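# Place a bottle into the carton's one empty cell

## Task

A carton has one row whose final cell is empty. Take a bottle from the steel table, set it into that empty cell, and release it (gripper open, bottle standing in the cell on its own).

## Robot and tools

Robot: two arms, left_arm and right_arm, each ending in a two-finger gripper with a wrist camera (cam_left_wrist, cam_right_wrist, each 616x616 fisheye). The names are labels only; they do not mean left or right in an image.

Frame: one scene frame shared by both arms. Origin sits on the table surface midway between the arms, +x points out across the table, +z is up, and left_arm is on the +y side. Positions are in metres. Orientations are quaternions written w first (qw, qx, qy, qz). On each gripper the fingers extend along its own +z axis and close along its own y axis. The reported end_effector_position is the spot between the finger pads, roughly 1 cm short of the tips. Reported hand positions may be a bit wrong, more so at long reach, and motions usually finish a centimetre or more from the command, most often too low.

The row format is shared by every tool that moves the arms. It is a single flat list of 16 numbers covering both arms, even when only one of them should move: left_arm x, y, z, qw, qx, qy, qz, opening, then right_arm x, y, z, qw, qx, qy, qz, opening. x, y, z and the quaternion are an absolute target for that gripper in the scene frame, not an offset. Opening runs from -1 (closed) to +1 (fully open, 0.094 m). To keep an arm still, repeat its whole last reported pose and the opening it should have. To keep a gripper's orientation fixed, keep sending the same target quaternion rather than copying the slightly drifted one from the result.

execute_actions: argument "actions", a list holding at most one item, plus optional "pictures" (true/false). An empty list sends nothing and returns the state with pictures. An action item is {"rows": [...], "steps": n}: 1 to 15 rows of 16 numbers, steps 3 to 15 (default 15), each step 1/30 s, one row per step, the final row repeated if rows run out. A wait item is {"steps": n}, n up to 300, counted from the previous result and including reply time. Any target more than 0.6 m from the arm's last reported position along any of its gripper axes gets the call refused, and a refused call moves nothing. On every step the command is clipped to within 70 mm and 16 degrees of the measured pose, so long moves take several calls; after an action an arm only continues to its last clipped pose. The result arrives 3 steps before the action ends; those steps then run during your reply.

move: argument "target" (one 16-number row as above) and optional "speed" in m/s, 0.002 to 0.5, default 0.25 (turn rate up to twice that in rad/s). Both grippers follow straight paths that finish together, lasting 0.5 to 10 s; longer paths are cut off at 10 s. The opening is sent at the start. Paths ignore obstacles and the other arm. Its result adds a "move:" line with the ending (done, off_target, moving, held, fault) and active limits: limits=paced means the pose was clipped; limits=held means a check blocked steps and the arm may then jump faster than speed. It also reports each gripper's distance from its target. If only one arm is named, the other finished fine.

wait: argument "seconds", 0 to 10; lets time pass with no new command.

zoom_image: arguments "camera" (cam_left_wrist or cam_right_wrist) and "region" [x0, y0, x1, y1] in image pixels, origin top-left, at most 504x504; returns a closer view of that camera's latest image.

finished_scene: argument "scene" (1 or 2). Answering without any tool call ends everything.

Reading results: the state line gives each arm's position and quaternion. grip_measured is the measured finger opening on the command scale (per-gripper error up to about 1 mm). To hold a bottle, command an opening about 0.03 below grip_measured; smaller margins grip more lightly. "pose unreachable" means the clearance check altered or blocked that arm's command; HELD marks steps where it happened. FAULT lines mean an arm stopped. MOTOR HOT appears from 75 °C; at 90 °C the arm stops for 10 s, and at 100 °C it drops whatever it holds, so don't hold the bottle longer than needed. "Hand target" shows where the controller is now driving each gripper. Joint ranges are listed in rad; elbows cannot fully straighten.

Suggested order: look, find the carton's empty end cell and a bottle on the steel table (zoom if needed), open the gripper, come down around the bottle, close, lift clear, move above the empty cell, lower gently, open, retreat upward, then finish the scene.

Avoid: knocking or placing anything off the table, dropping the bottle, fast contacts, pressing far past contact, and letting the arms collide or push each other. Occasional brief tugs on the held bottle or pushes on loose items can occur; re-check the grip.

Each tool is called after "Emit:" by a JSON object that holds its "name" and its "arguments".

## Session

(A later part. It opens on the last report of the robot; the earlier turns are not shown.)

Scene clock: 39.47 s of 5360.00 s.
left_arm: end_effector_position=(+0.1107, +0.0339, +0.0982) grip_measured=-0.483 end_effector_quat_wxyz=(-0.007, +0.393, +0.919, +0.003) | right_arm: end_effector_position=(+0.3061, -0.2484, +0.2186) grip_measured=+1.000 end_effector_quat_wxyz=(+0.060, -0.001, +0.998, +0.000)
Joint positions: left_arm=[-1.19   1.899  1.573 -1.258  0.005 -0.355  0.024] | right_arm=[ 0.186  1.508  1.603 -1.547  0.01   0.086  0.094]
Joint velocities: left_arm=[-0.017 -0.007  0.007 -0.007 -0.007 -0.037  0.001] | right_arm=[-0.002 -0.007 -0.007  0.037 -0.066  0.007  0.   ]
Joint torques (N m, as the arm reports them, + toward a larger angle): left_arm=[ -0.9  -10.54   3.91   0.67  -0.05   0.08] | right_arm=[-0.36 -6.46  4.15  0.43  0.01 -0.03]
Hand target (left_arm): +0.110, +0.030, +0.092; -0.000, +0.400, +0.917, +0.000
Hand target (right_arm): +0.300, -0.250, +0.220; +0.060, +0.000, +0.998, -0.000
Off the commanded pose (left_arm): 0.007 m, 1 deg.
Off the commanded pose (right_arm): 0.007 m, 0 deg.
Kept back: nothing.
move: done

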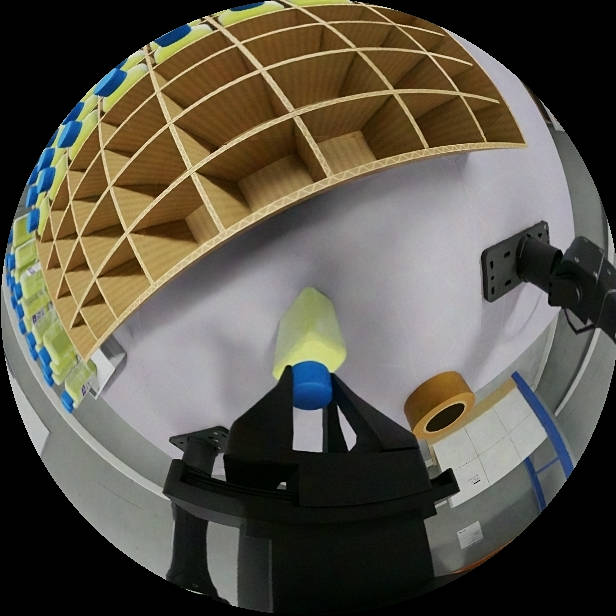

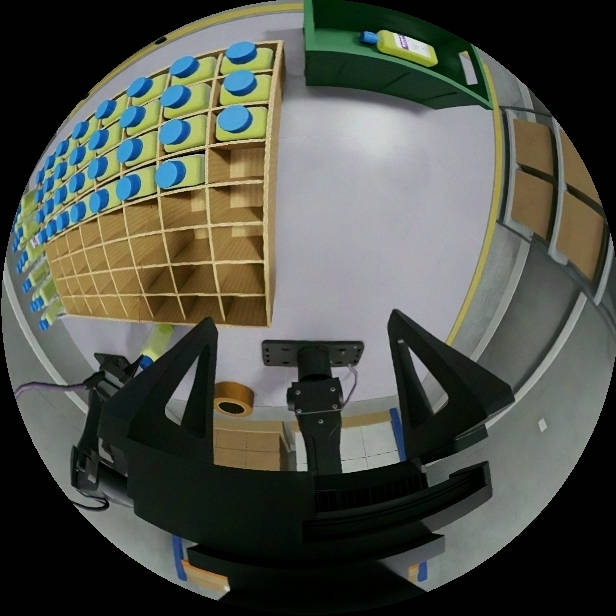

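Emit:
{"name": "move", "arguments": {"target": [0.11,0.033,0.1,0,0.40,0.917,0,0.1, 0.3,-0.25,0.22,0.06,0,1,0,1]}}

Emit:
{"name": "move", "arguments": {"target": [0.11,0.033,0.16,0,0.40,0.917,0,0.1, 0.2,-0.2,0.2,0.0,0,1,0,0.1], "speed": 0.15}}

Emit:
{"name": "move", "arguments": {"target": [0.1,0.3,0.2,0.27,0.65,0.65,-0.27,0.1, 0.04,0.03,0.18,0.0,0,1,0,0.1], "speed": 0.25}}

Scene clock: 40.40 s of 5360.00 s.
left_arm: end_effector_position=(+0.1105, +0.0342, +0.0975) grip_measured=+0.098 end_effector_quat_wxyz=(-0.008, +0.395, +0.919, +0.004) | right_arm: end_effector_position=(+0.3061, -0.2484, +0.2186) grip_measured=+1.000 end_effector_quat_wxyz=(+0.060, -0.001, +0.998, +0.000)
Joint positions: left_arm=[-1.19   1.902  1.573 -1.259  0.005 -0.352  0.052] | right_arm=[ 0.186  1.508  1.603 -1.547  0.01   0.086  0.094]
Joint velocities: left_arm=[-0.012 -0.027  0.002 -0.022 -0.051 -0.037 -0.   ] | right_arm=[ 0.002 -0.007  0.012  0.022 -0.066 -0.066  0.   ]
Joint torques (N m, as the arm reports them, + toward a larger angle): left_arm=[ -0.56 -11.91   5.03   0.41  -0.05   0.05] | right_arm=[-0.33 -6.49  4.15  0.43  0.   -0.05]
Hand target (left_arm): +0.110, +0.033, +0.100; -0.000, +0.400, +0.917, +0.000
Hand target (right_arm): +0.300, -0.250, +0.220; +0.060, +0.000, +0.998, -0.000
Off the commanded pose (left_arm): 0.003 m, 1 deg.
Off the commanded pose (right_arm): 0.007 m, 0 deg.
Kept back: nothing.
move: done

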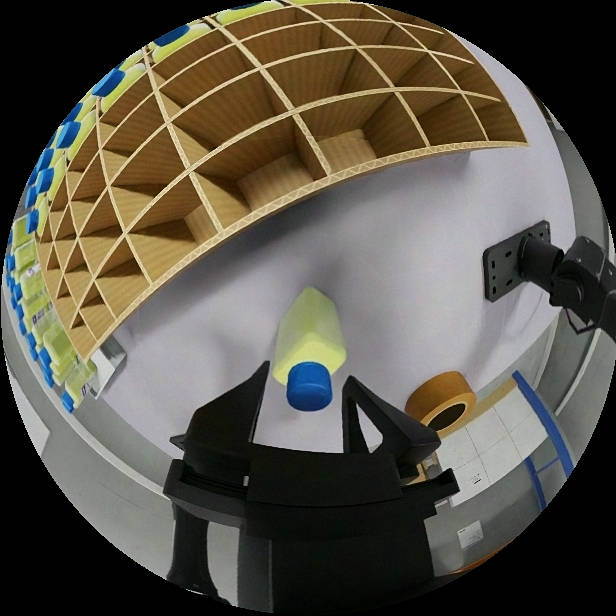

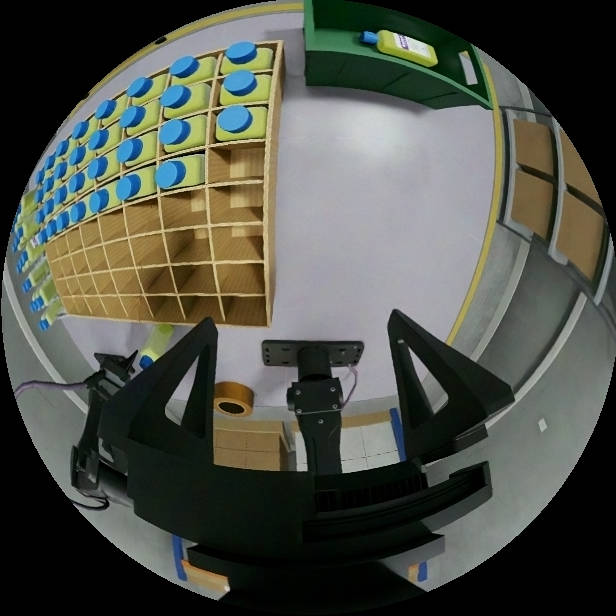

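Scene clock: 41.77 s of 5360.00 s.
left_arm: end_effector_position=(+0.1096, +0.0363, +0.1522) grip_measured=+0.098 end_effector_quat_wxyz=(-0.010, +0.395, +0.919, +0.006) | right_arm: end_effector_position=(+0.2062, -0.2001, +0.2020) grip_measured=+0.103 end_effector_quat_wxyz=(+0.058, -0.001, +0.998, +0.021)
Joint positions: left_arm=[-1.19   1.902  1.79  -1.481  0.005 -0.352  0.052] | right_arm=[ 0.496  1.17   1.281 -1.558  0.007  0.396  0.052]
Joint velocities: left_arm=[ 0.002  0.007 -0.007 -0.022 -0.051 -0.051  0.   ] | right_arm=[-0.017  0.012  0.012  0.022  0.007 -0.037 -0.001]
Joint torques (N m, as the arm reports them, + toward a larger angle): left_arm=[ -0.61 -11.26   7.6    0.19  -0.06   0.08] | right_arm=[ 0.95 -3.1   3.86  0.47 -0.05  0.09]
Hand target (left_arm): +0.110, +0.033, +0.160; +0.000, +0.400, +0.917, -0.000
Hand target (right_arm): +0.199, -0.200, +0.200; +0.053, -0.001, +0.998, +0.023
Off the commanded pose (left_arm): 0.008 m, 1 deg.
Off the commanded pose (right_arm): 0.007 m, 7 deg.
joint sent to its limit (right arm) — the command would take joint 4 (wrist pitch) past its lower limit, so that joint was sent only as far as its limit.
Kept back: nothing.
move: off_target (right_arm)

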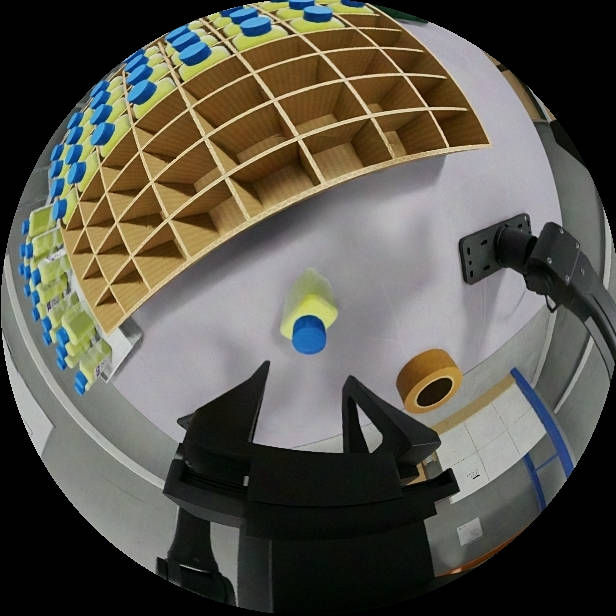

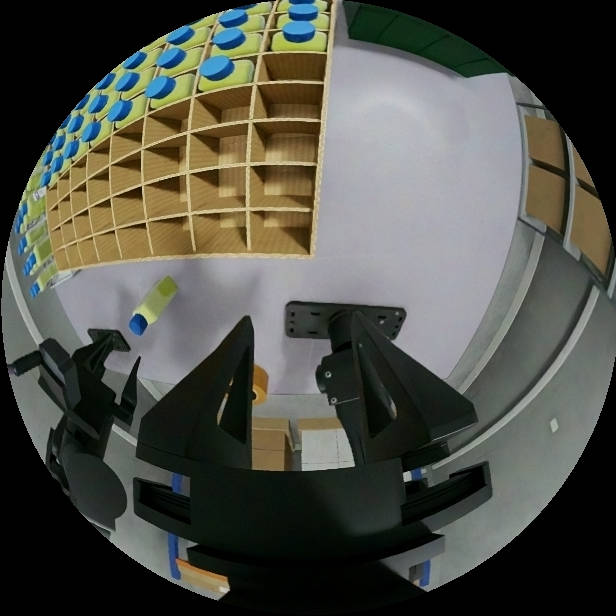

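Scene clock: 44.63 s of 5360.00 s.
left_arm: end_effector_position=(+0.1034, +0.2975, +0.1886) grip_measured=+0.098 end_effector_quat_wxyz=(+0.256, +0.627, +0.728, -0.109) | right_arm: end_effector_position=(+0.0370, +0.0233, +0.1729) grip_measured=+0.103 end_effector_quat_wxyz=(+0.000, -0.000, +1.000, -0.016)
Joint positions: left_arm=[ 0.233  0.867  0.987 -1.567  0.551  1.647  0.052] | right_arm=[ 1.663  1.7    1.622 -1.525  0.     1.564  0.052]
Joint velocities: left_arm=[-0.022  0.002 -0.022 -0.022  0.022  0.007  0.001] | right_arm=[ 0.012 -0.017 -0.012  0.037  0.037 -0.022  0.   ]
Joint torques (N m, as the arm reports them, + toward a larger angle): left_arm=[-1.41 -0.65  7.77  0.41  0.29  0.06] | right_arm=[ 0.66 -6.57  7.02  0.28 -0.06  0.1 ]
Hand target (left_arm): +0.103, +0.295, +0.197; +0.265, +0.636, +0.717, -0.102
Hand target (right_arm): +0.034, +0.030, +0.178; -0.002, +0.000, +1.000, -0.003
Off the commanded pose (left_arm): 0.012 m, 21 deg; orientation clipped at the last step of the last action.
Off the commanded pose (right_arm): 0.010 m, 2 deg.
joint sent to its limit (left arm) — the command would take joint 4 (wrist pitch) past its lower limit, so that joint was sent only as far as its limit.
Kept back: nothing.
move: off_target (left_arm); limits=paced

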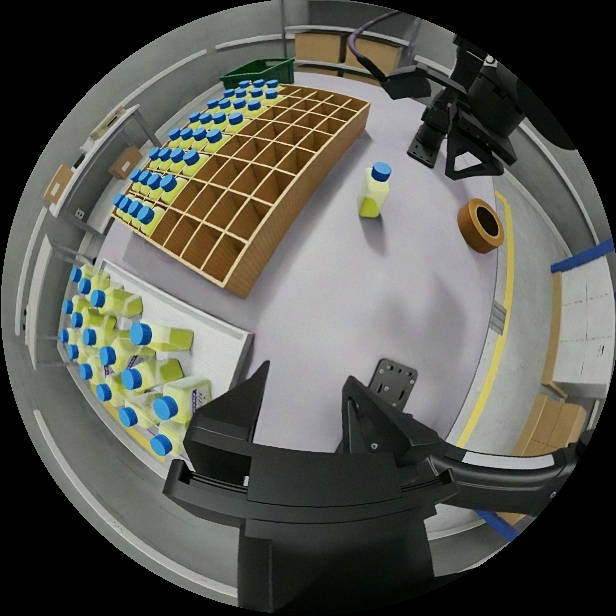

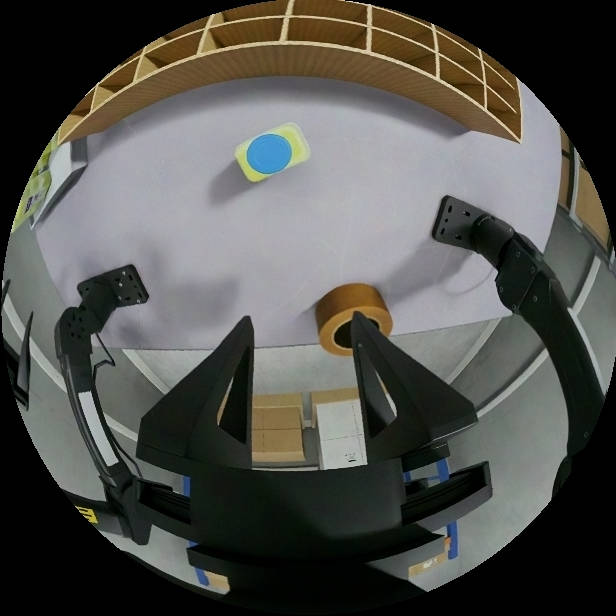

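Emit:
{"name": "zoom_image", "arguments": {"camera": "cam_right_wrist", "region": [170, 30, 400, 260]}}

Region (170, 30, 400, 260) of cam_right_wrist's 616x616 image, scaled by 2.191, with more detail than that image has.

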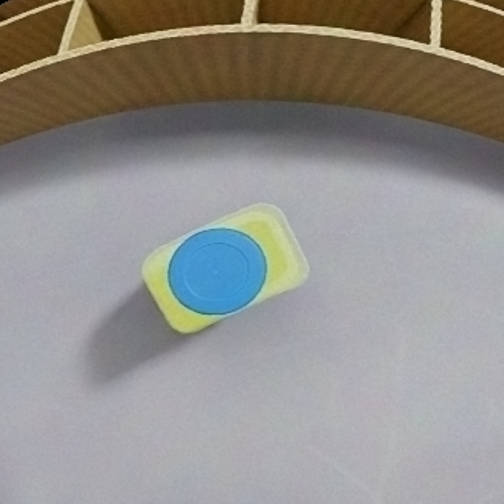

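Emit:
{"name": "move", "arguments": {"target": [0.1034,0.2975,0.1886,0.256,0.627,0.728,-0.109,0.1, 0.108,0.045,0.14,0.069,-0.182,0.981,0.013,0.1], "speed": 0.12}}

Scene clock: 47.03 s of 5360.00 s.
left_arm: end_effector_position=(+0.1031, +0.2990, +0.1876) grip_measured=+0.098 end_effector_quat_wxyz=(+0.252, +0.628, +0.728, -0.105) | right_arm: end_effector_position=(+0.1017, +0.0453, +0.1434) grip_measured=+0.103 end_effector_quat_wxyz=(+0.059, -0.182, +0.981, +0.016)
Joint positions: left_arm=[ 0.233  0.867  0.987 -1.567  0.541  1.648  0.052] | right_arm=[ 1.518  1.7    1.499 -1.301  0.101  1.049  0.052]
Joint velocities: left_arm=[-0.007 -0.002 -0.007 -0.051  0.037  0.007 -0.   ] | right_arm=[-0.017  0.022 -0.007  0.066 -0.007 -0.022 -0.001]
Joint torques (N m, as the arm reports them, + toward a larger angle): left_arm=[0.04 0.24 5.55 0.51 0.35 0.02] | right_arm=[-0.76 -7.06  4.34  0.57  0.26 -0.09]
Hand target (left_arm): +0.103, +0.297, +0.189; +0.256, +0.627, +0.728, -0.109
Hand target (right_arm): +0.108, +0.045, +0.140; +0.069, -0.182, +0.981, +0.013
Off the commanded pose (left_arm): 0.002 m, 1 deg.
Off the commanded pose (right_arm): 0.007 m, 1 deg.
Kept back: nothing.
move: done

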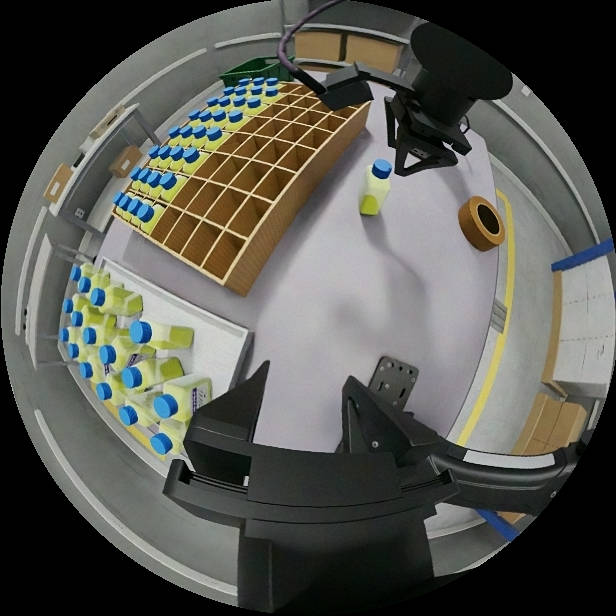

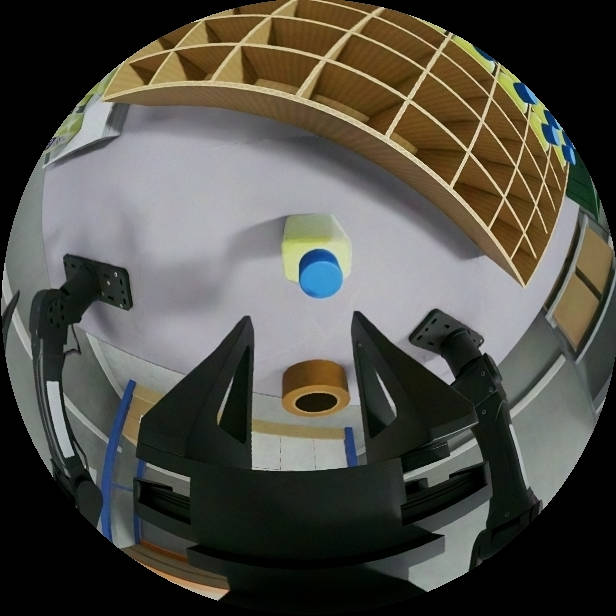

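Emit:
{"name": "move", "arguments": {"target": [0.1034,0.2975,0.1886,0.256,0.627,0.728,-0.109,0.1, 0.117,0.035,0.112,0.069,-0.182,0.981,0.013,0.1], "speed": 0.05}}

Emit:
{"name": "zoom_image", "arguments": {"camera": "cam_left_wrist", "region": [310, 100, 450, 240]}}

Scene clock: 48.47 s of 5360.00 s.
left_arm: end_effector_position=(+0.1030, +0.2999, +0.1871) grip_measured=+0.098 end_effector_quat_wxyz=(+0.250, +0.629, +0.729, -0.104) | right_arm: end_effector_position=(+0.1110, +0.0348, +0.1067) grip_measured=+0.103 end_effector_quat_wxyz=(+0.055, -0.184, +0.981, +0.000)
Joint positions: left_arm=[ 0.233  0.867  0.987 -1.567  0.535  1.648  0.052] | right_arm=[ 1.484  1.7    1.355 -1.185  0.102  1.013  0.052]
Joint velocities: left_arm=[-0.002 -0.012 -0.017 -0.037 -0.037 -0.051 -0.001] | right_arm=[ 0.002 -0.007 -0.012 -0.007 -0.037  0.022 -0.   ]
Joint torques (N m, as the arm reports them, + toward a larger angle): left_arm=[0.06 0.26 5.56 0.51 0.37 0.02] | right_arm=[-0.85 -9.03  4.31  0.53  0.24 -0.08]
Hand target (left_arm): +0.103, +0.298, +0.189; +0.256, +0.627, +0.728, -0.109
Hand target (right_arm): +0.117, +0.035, +0.112; +0.069, -0.182, +0.981, +0.013
Off the commanded pose (left_arm): 0.003 m, 1 deg.
Off the commanded pose (right_arm): 0.008 m, 2 deg.
Kept back: nothing.
move: done

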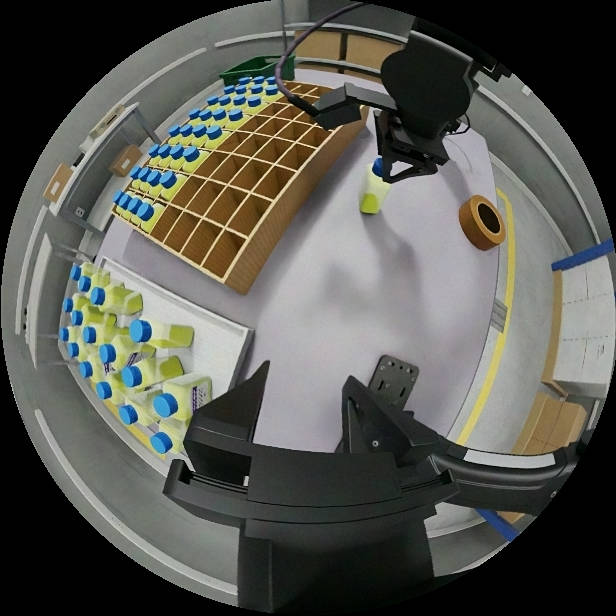

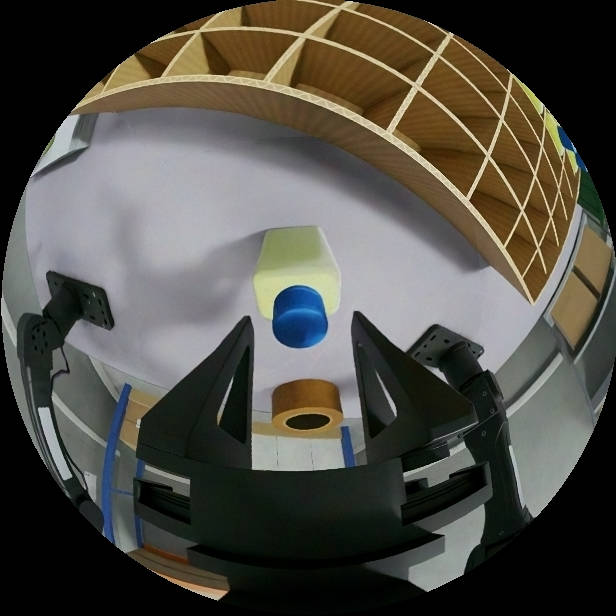

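Region (310, 100, 450, 240) of cam_left_wrist's 616x616 image, scaled by 3.600, with more detail than that image has.

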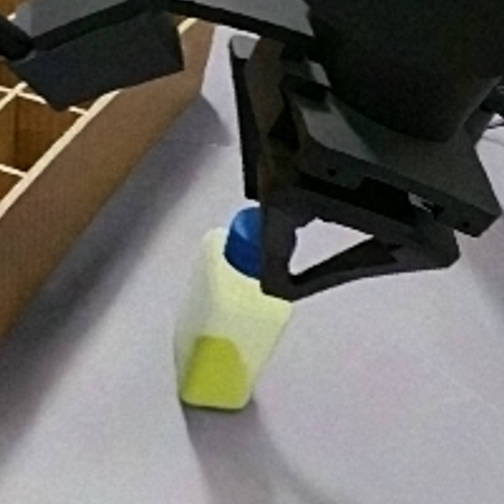

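Emit:
{"name": "move", "arguments": {"target": [0.1034,0.2975,0.1886,0.256,0.627,0.728,-0.109,0.1, 0.12,0.037,0.104,0.069,-0.182,0.981,0.013,0.1], "speed": 0.03}}

Emit:
{"name": "move", "arguments": {"target": [0.1034,0.2975,0.1886,0.256,0.627,0.728,-0.109,0.1, 0.12,0.037,0.104,0.069,-0.182,0.981,0.013,-0.51]}}

Emit:
{"name": "zoom_image", "arguments": {"camera": "cam_left_wrist", "region": [310, 100, 450, 240]}}

Scene clock: 49.57 s of 5360.00 s.
left_arm: end_effector_position=(+0.1028, +0.3005, +0.1867) grip_measured=+0.098 end_effector_quat_wxyz=(+0.248, +0.629, +0.729, -0.103) | right_arm: end_effector_position=(+0.1139, +0.0369, +0.1024) grip_measured=+0.103 end_effector_quat_wxyz=(+0.057, -0.183, +0.981, +0.006)
Joint positions: left_arm=[ 0.233  0.867  0.987 -1.567  0.531  1.648  0.052] | right_arm=[ 1.476  1.7    1.337 -1.155  0.102  1.005  0.052]
Joint velocities: left_arm=[-0.002  0.012 -0.007 -0.037  0.081 -0.037  0.   ] | right_arm=[-0.007 -0.012  0.002 -0.022  0.037  0.022 -0.   ]
Joint torques (N m, as the arm reports them, + toward a larger angle): left_arm=[0.11 0.26 5.61 0.51 0.41 0.04] | right_arm=[-0.74 -8.1   4.3   0.54  0.22 -0.09]
Hand target (left_arm): +0.103, +0.298, +0.189; +0.256, +0.627, +0.728, -0.109
Hand target (right_arm): +0.120, +0.037, +0.104; +0.069, -0.182, +0.981, +0.013
Off the commanded pose (left_arm): 0.004 m, 1 deg.
Off the commanded pose (right_arm): 0.006 m, 2 deg.
Kept back: nothing.
move: done

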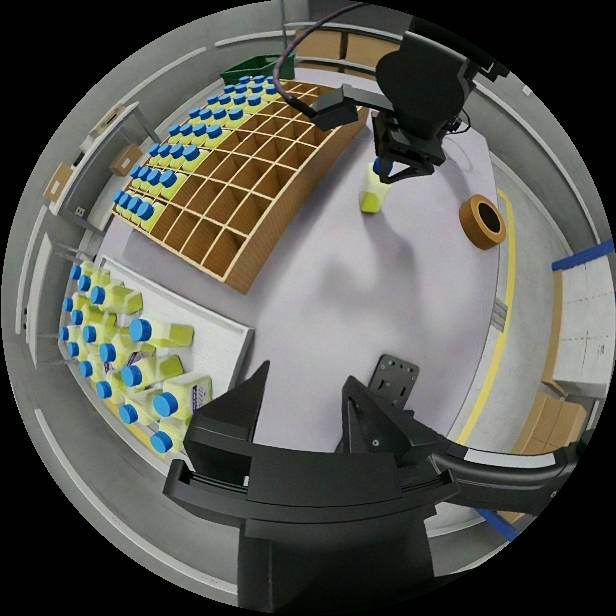

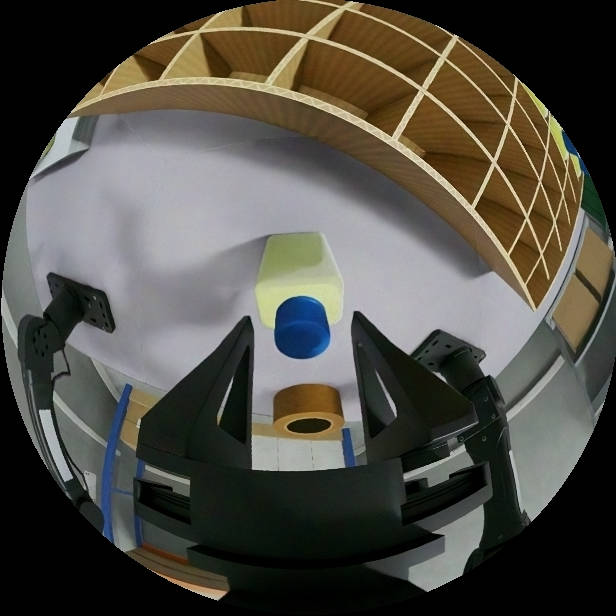

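Scene clock: 50.27 s of 5360.00 s.
left_arm: end_effector_position=(+0.1027, +0.3011, +0.1863) grip_measured=+0.098 end_effector_quat_wxyz=(+0.247, +0.629, +0.730, -0.101) | right_arm: end_effector_position=(+0.1139, +0.0369, +0.1024) grip_measured=-0.480 end_effector_quat_wxyz=(+0.057, -0.184, +0.981, +0.006)
Joint positions: left_arm=[ 0.233  0.867  0.987 -1.567  0.527  1.648  0.052] | right_arm=[ 1.476  1.7    1.337 -1.155  0.102  1.005  0.024]
Joint velocities: left_arm=[ 0.002 -0.022  0.007 -0.066 -0.051  0.022 -0.002] | right_arm=[-0.017 -0.007 -0.012 -0.051 -0.051 -0.11  -0.   ]
Joint torques (N m, as the arm reports them, + toward a larger angle): left_arm=[0.1  0.26 5.65 0.51 0.46 0.02] | right_arm=[-0.77 -8.13  4.29  0.59  0.22 -0.11]
Hand target (left_arm): +0.103, +0.298, +0.189; +0.256, +0.627, +0.728, -0.109
Hand target (right_arm): +0.120, +0.037, +0.104; +0.069, -0.182, +0.981, +0.013
Off the commanded pose (left_arm): 0.004 m, 1 deg.
Off the commanded pose (right_arm): 0.006 m, 2 deg.
Kept back: nothing.
move: done

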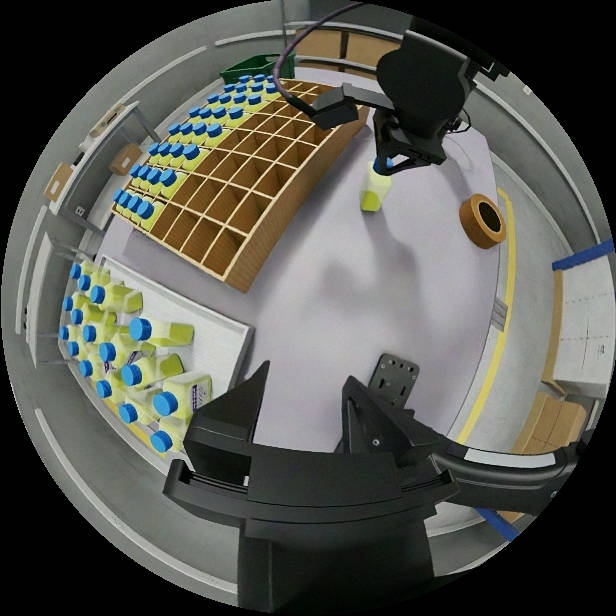

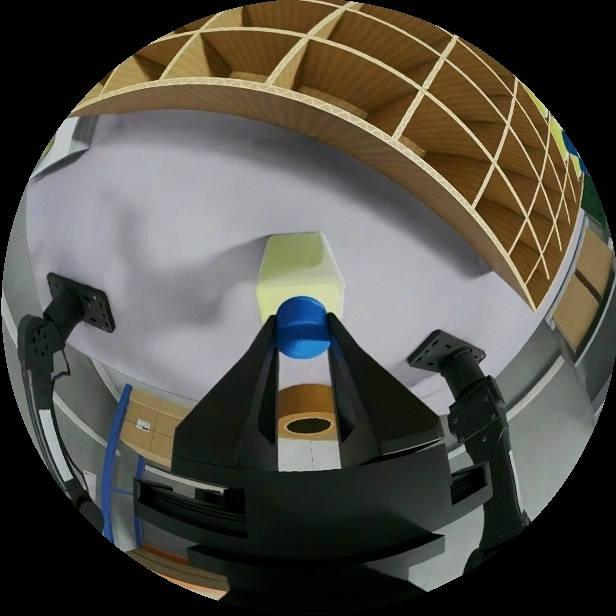

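Region (310, 100, 450, 240) of cam_left_wrist's 616x616 image, scaled by 3.600, with more detail than that image has.

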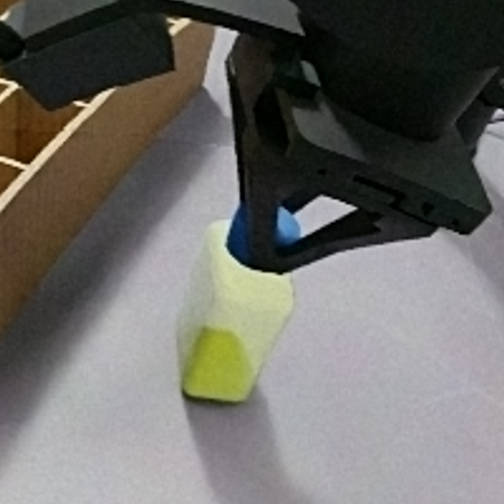

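Emit:
{"name": "move", "arguments": {"target": [0.1034,0.2975,0.1886,0.256,0.627,0.728,-0.109,0.1, 0.12,0.0,0.225,0.069,-0.1,0.992,0.007,-0.515], "speed": 0.15}}

Emit:
{"name": "move", "arguments": {"target": [0.1034,0.2975,0.1886,0.256,0.627,0.728,-0.109,0.1, 0.385,-0.19,0.22,0.06,0.044,0.997,-0.003,-0.515], "speed": 0.2}}

Emit:
{"name": "zoom_image", "arguments": {"camera": "cam_right_wrist", "region": [180, 120, 420, 360]}}

Scene clock: 51.83 s of 5360.00 s.
left_arm: end_effector_position=(+0.1027, +0.3011, +0.1864) grip_measured=+0.098 end_effector_quat_wxyz=(+0.247, +0.629, +0.730, -0.101) | right_arm: end_effector_position=(+0.1145, +0.0047, +0.2144) grip_measured=-0.480 end_effector_quat_wxyz=(+0.066, -0.112, +0.991, +0.029)
Joint positions: left_arm=[ 0.233  0.867  0.987 -1.567  0.527  1.648  0.052] | right_arm=[ 1.454  1.58   1.654 -1.547  0.105  1.125  0.024]
Joint velocities: left_arm=[ 0.002 -0.012 -0.012 -0.007  0.007  0.007 -0.   ] | right_arm=[-0.002 -0.007  0.012  0.051 -0.007 -0.081 -0.   ]
Joint torques (N m, as the arm reports them, + toward a larger angle): left_arm=[0.09 0.24 5.62 0.52 0.43 0.03] | right_arm=[-0.88 -6.79  6.95  0.32  0.28  0.07]
Hand target (left_arm): +0.103, +0.298, +0.189; +0.256, +0.627, +0.728, -0.109
Hand target (right_arm): +0.120, +0.000, +0.225; +0.078, -0.102, +0.991, +0.035
Off the commanded pose (left_arm): 0.004 m, 1 deg.
Off the commanded pose (right_arm): 0.013 m, 3 deg.
joint sent to its limit (right arm) — the command would take joint 4 (wrist pitch) past its lower limit, so that joint was sent only as far as its limit.
Kept back: nothing.
move: off_target (right_arm)

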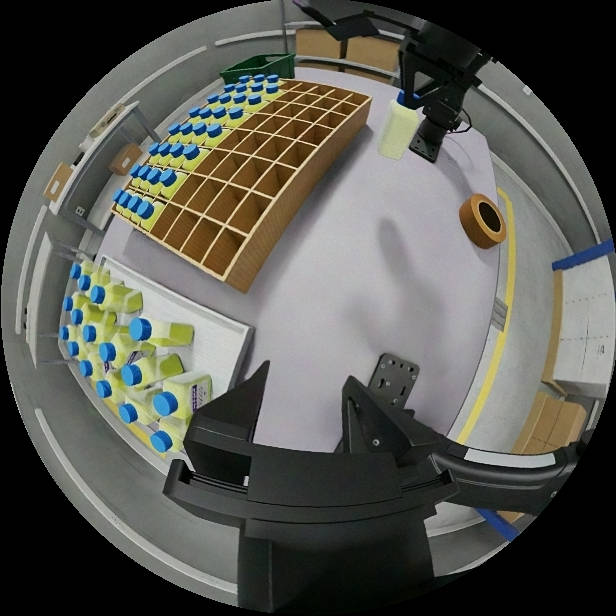

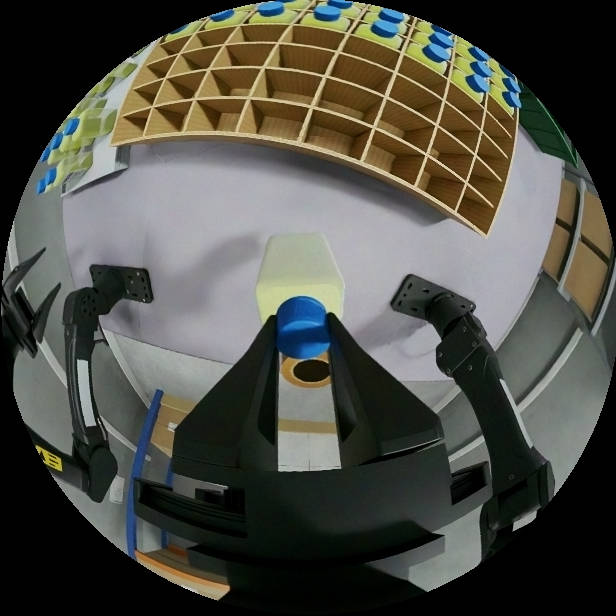

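Scene clock: 54.00 s of 5360.00 s.
left_arm: end_effector_position=(+0.1027, +0.3011, +0.1863) grip_measured=+0.098 end_effector_quat_wxyz=(+0.247, +0.629, +0.730, -0.101) | right_arm: end_effector_position=(+0.3899, -0.1907, +0.2093) grip_measured=-0.480 end_effector_quat_wxyz=(+0.063, +0.048, +0.997, -0.004)
Joint positions: left_arm=[ 0.233  0.867  0.987 -1.567  0.527  1.648  0.052] | right_arm=[ 0.341  1.861  1.961 -1.552  0.043  0.337  0.024]
Joint velocities: left_arm=[-0.007 -0.007 -0.017  0.022 -0.066 -0.051 -0.001] | right_arm=[ 0.002  0.002 -0.022 -0.022  0.022 -0.007  0.   ]
Joint torques (N m, as the arm reports them, + toward a larger angle): left_arm=[0.06 0.3  5.62 0.51 0.46 0.03] | right_arm=[-0.02 -8.65  7.34  0.37 -0.06 -0.09]
Hand target (left_arm): +0.103, +0.298, +0.189; +0.256, +0.627, +0.728, -0.109
Hand target (right_arm): +0.390, -0.190, +0.219; +0.072, +0.044, +0.996, +0.003
Off the commanded pose (left_arm): 0.004 m, 1 deg.
Off the commanded pose (right_arm): 0.012 m, 1 deg.
joint sent to its limit (right arm) — the command would take joint 4 (wrist pitch) past its lower limit, so that joint was sent only as far as its limit.
Kept back: nothing.
move: off_target (right_arm)

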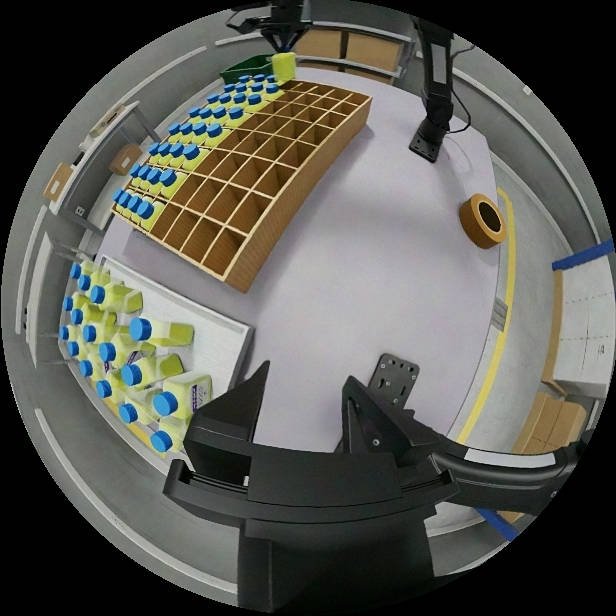

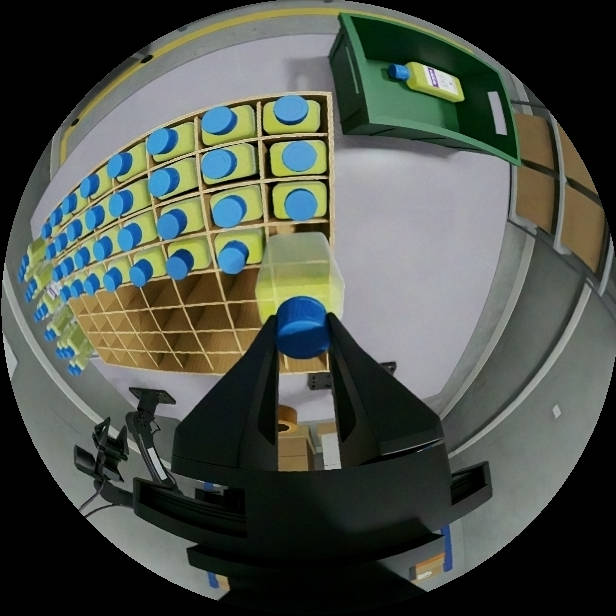

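Region (180, 120, 420, 360) of cam_right_wrist's 616x616 image, scaled by 2.100, with more detail than that image has.

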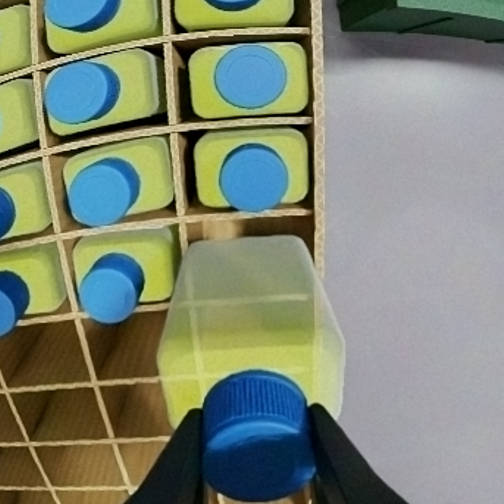

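Emit:
{"name": "move", "arguments": {"target": [0.1034,0.2975,0.1886,0.256,0.627,0.728,-0.109,0.1, 0.39,-0.192,0.193,0.06,0.035,0.998,-0.002,-0.515], "speed": 0.03}}

Emit:
{"name": "zoom_image", "arguments": {"camera": "cam_right_wrist", "region": [180, 120, 420, 360]}}

Scene clock: 55.17 s of 5360.00 s.
left_arm: end_effector_position=(+0.1027, +0.3011, +0.1863) grip_measured=+0.098 end_effector_quat_wxyz=(+0.247, +0.629, +0.730, -0.101) | right_arm: end_effector_position=(+0.3866, -0.1915, +0.1891) grip_measured=-0.480 end_effector_quat_wxyz=(+0.045, +0.036, +0.998, -0.010)
Joint positions: left_arm=[ 0.233  0.867  0.987 -1.567  0.527  1.648  0.052] | right_arm=[ 0.341  1.861  1.882 -1.51   0.043  0.312  0.024]
Joint velocities: left_arm=[-0.017 -0.017  0.012 -0.051  0.022 -0.066 -0.001] | right_arm=[-0.007  0.002  0.002  0.037 -0.007 -0.037  0.001]
Joint torques (N m, as the arm reports them, + toward a larger angle): left_arm=[0.07 0.27 5.59 0.52 0.43 0.03] | right_arm=[-0.7  -9.56  4.45  0.62 -0.05 -0.1 ]
Hand target (left_arm): +0.103, +0.298, +0.189; +0.256, +0.627, +0.728, -0.109
Hand target (right_arm): +0.390, -0.192, +0.193; +0.060, +0.035, +0.998, -0.002
Off the commanded pose (left_arm): 0.004 m, 1 deg.
Off the commanded pose (right_arm): 0.005 m, 2 deg.
Kept back: nothing.
move: done

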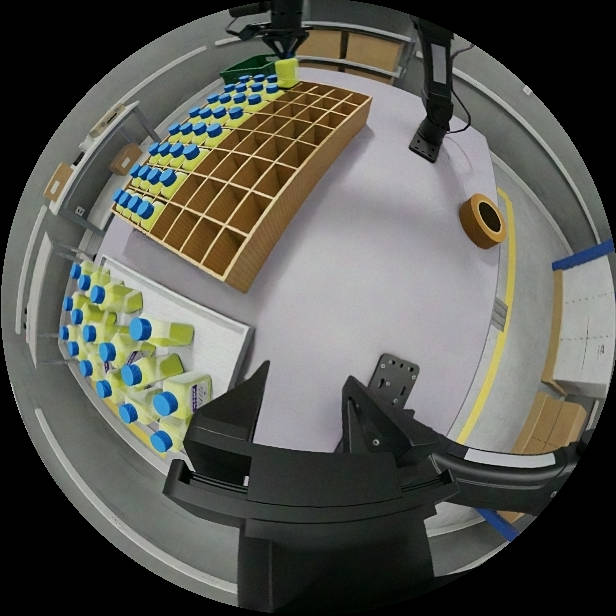

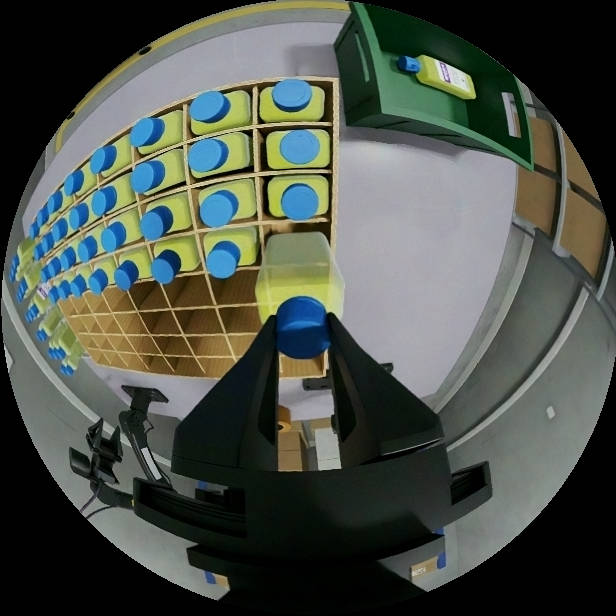

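Region (180, 120, 420, 360) of cam_right_wrist's 616x616 image, scaled by 2.100, with more detail than that image has.

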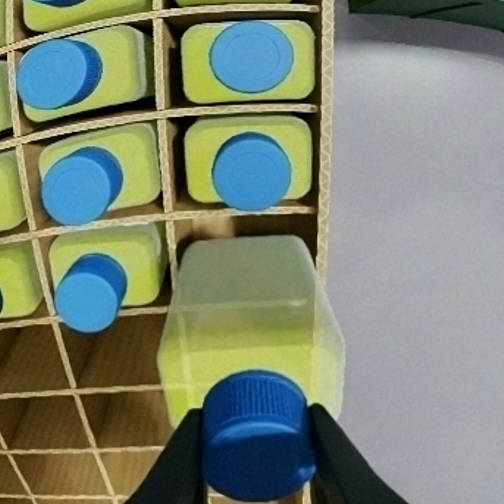

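Emit:
{"name": "move", "arguments": {"target": [0.1034,0.2975,0.1886,0.256,0.627,0.728,-0.109,0.1, 0.394,-0.192,0.19,0.075,0.035,0.997,0.004,-0.515], "speed": 0.02}}

Emit:
{"name": "zoom_image", "arguments": {"camera": "cam_right_wrist", "region": [180, 120, 420, 360]}}

Scene clock: 57.33 s of 5360.00 s.
left_arm: end_effector_position=(+0.1027, +0.3011, +0.1863) grip_measured=+0.098 end_effector_quat_wxyz=(+0.247, +0.629, +0.730, -0.101) | right_arm: end_effector_position=(+0.3910, -0.1899, +0.1827) grip_measured=-0.480 end_effector_quat_wxyz=(+0.056, +0.033, +0.998, -0.005)
Joint positions: left_arm=[ 0.233  0.867  0.987 -1.567  0.527  1.648  0.052] | right_arm=[ 0.341  1.85   1.839 -1.456  0.04   0.306  0.024]
Joint velocities: left_arm=[-0.012 -0.007 -0.022  0.037  0.007 -0.022 -0.001] | right_arm=[-0.007 -0.012 -0.007 -0.051  0.095 -0.007  0.001]
Joint torques (N m, as the arm reports them, + toward a larger angle): left_arm=[0.11 0.23 5.61 0.5  0.48 0.03] | right_arm=[ -1.02 -10.35   4.59   0.68  -0.04  -0.11]
Hand target (left_arm): +0.103, +0.298, +0.189; +0.256, +0.627, +0.728, -0.109
Hand target (right_arm): +0.394, -0.192, +0.190; +0.075, +0.035, +0.997, +0.004
Off the commanded pose (left_arm): 0.004 m, 1 deg.
Off the commanded pose (right_arm): 0.008 m, 2 deg.
Kept back: nothing.
move: done

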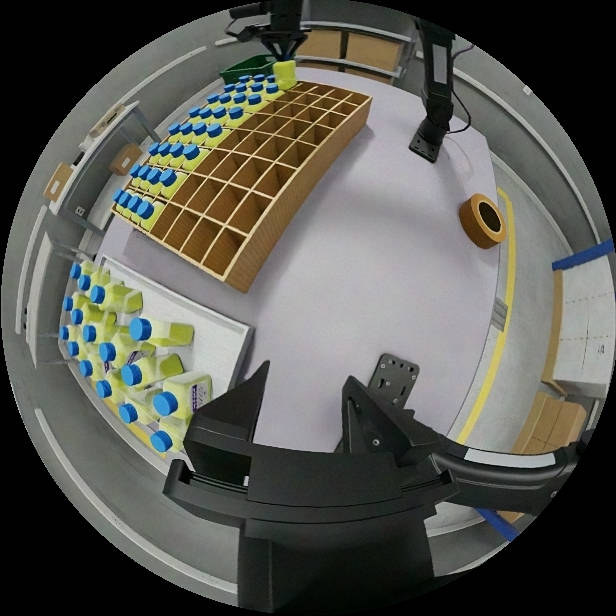

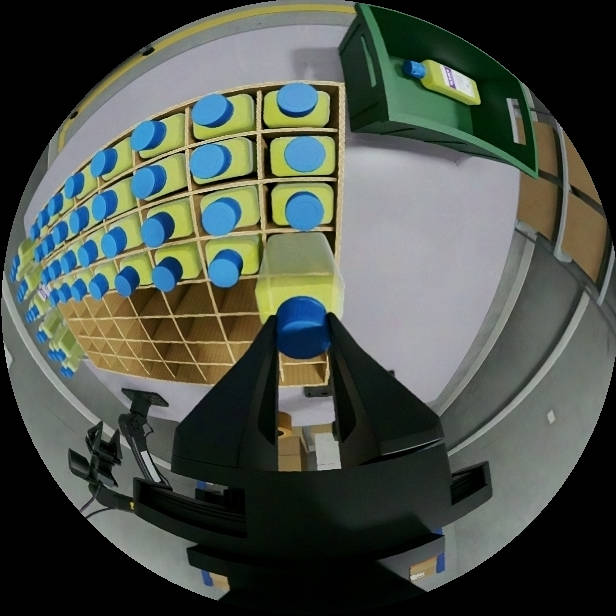

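Region (180, 120, 420, 360) of cam_right_wrist's 616x616 image, scaled by 2.100, with more detail than that image has.

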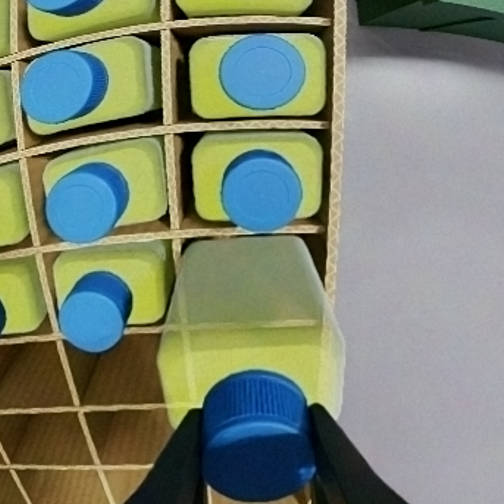

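Emit:
{"name": "move", "arguments": {"target": [0.1034,0.2975,0.1886,0.256,0.627,0.728,-0.109,0.1, 0.392,-0.196,0.17,0.072,0.035,0.997,0.0,-0.515], "speed": 0.02}}

Emit:
{"name": "zoom_image", "arguments": {"camera": "cam_right_wrist", "region": [180, 120, 420, 360]}}

Scene clock: 58.63 s of 5360.00 s.
left_arm: end_effector_position=(+0.1027, +0.3012, +0.1863) grip_measured=+0.098 end_effector_quat_wxyz=(+0.247, +0.629, +0.730, -0.101) | right_arm: end_effector_position=(+0.3882, -0.1938, +0.1627) grip_measured=-0.480 end_effector_quat_wxyz=(+0.051, +0.034, +0.998, -0.007)
Joint positions: left_arm=[ 0.233  0.867  0.987 -1.567  0.527  1.648  0.052] | right_arm=[ 0.332  1.83   1.733 -1.38   0.04   0.3    0.024]
Joint velocities: left_arm=[-0.007  0.002 -0.002 -0.066  0.081  0.022 -0.001] | right_arm=[-0.002 -0.022 -0.017  0.051 -0.022 -0.007 -0.   ]
Joint torques (N m, as the arm reports them, + toward a larger angle): left_arm=[0.1  0.27 5.65 0.52 0.48 0.03] | right_arm=[ -0.86 -10.23   4.66   0.67   0.    -0.11]
Hand target (left_arm): +0.103, +0.298, +0.189; +0.256, +0.627, +0.728, -0.109
Hand target (right_arm): +0.392, -0.196, +0.170; +0.072, +0.035, +0.997, -0.000
Off the commanded pose (left_arm): 0.004 m, 1 deg.
Off the commanded pose (right_arm): 0.008 m, 3 deg.
Kept back: nothing.
move: off_target (right_arm)

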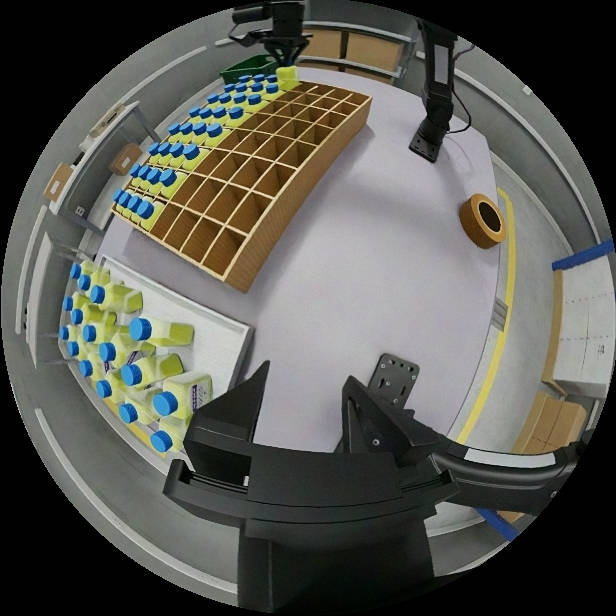

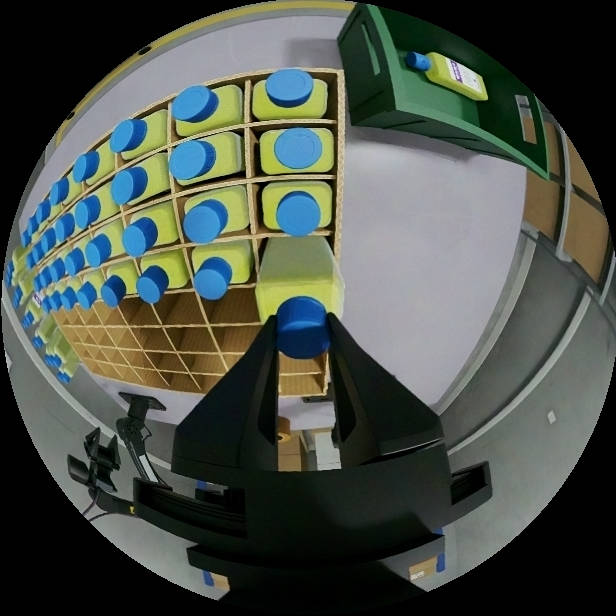

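Region (180, 120, 420, 360) of cam_right_wrist's 616x616 image, scaled by 2.100, with more detail than that image has.

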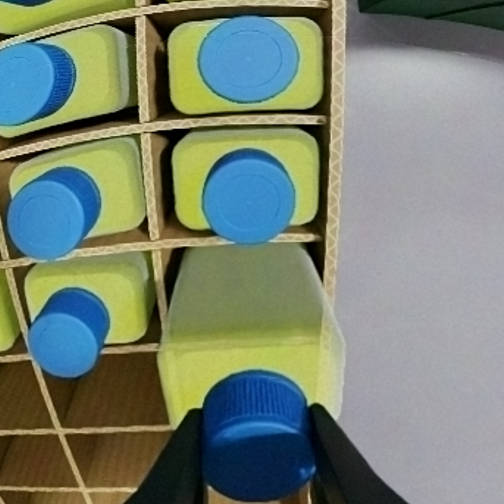

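It's in. Continue down.

Emit:
{"name": "move", "arguments": {"target": [0.1034,0.2975,0.1886,0.256,0.627,0.728,-0.109,0.1, 0.394,-0.194,0.114,0.075,0.035,0.997,0.0,-0.515], "speed": 0.03}}

Scene clock: 60.77 s of 5360.00 s.
left_arm: end_effector_position=(+0.1027, +0.3011, +0.1863) grip_measured=+0.098 end_effector_quat_wxyz=(+0.247, +0.629, +0.730, -0.101) | right_arm: end_effector_position=(+0.3893, -0.1936, +0.1074) grip_measured=-0.480 end_effector_quat_wxyz=(+0.054, +0.034, +0.998, -0.006)
Joint positions: left_arm=[ 0.233  0.867  0.987 -1.567  0.527  1.648  0.052] | right_arm=[ 0.332  1.82   1.5   -1.15   0.04   0.299  0.024]
Joint velocities: left_arm=[ 0.002  0.017 -0.002 -0.007  0.007 -0.007 -0.   ] | right_arm=[-0.002 -0.027 -0.022  0.022  0.022 -0.007 -0.001]
Joint torques (N m, as the arm reports them, + toward a larger angle): left_arm=[0.11 0.28 5.6  0.51 0.46 0.02] | right_arm=[ -0.39 -10.01   4.83   0.67   0.    -0.04]
Hand target (left_arm): +0.103, +0.298, +0.189; +0.256, +0.627, +0.728, -0.109
Hand target (right_arm): +0.394, -0.194, +0.114; +0.075, +0.035, +0.997, -0.000
Off the commanded pose (left_arm): 0.004 m, 1 deg.
Off the commanded pose (right_arm): 0.008 m, 2 deg.
Kept back: nothing.
move: done

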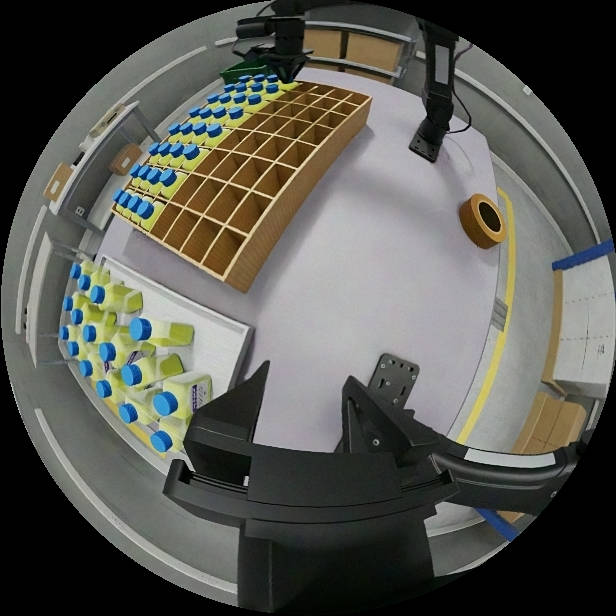

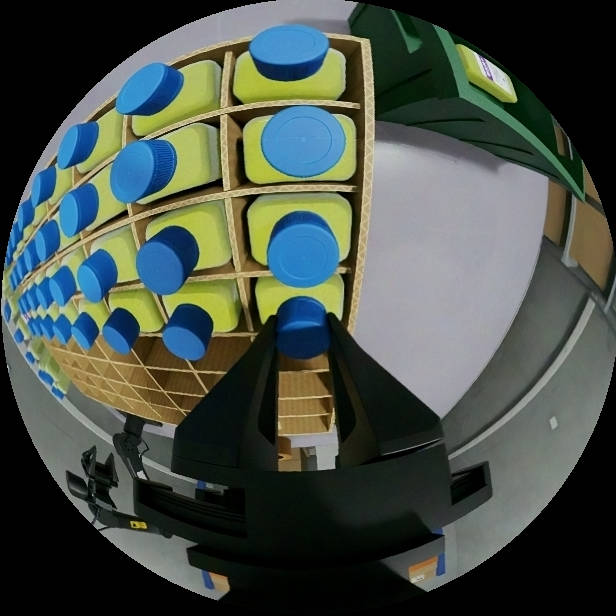

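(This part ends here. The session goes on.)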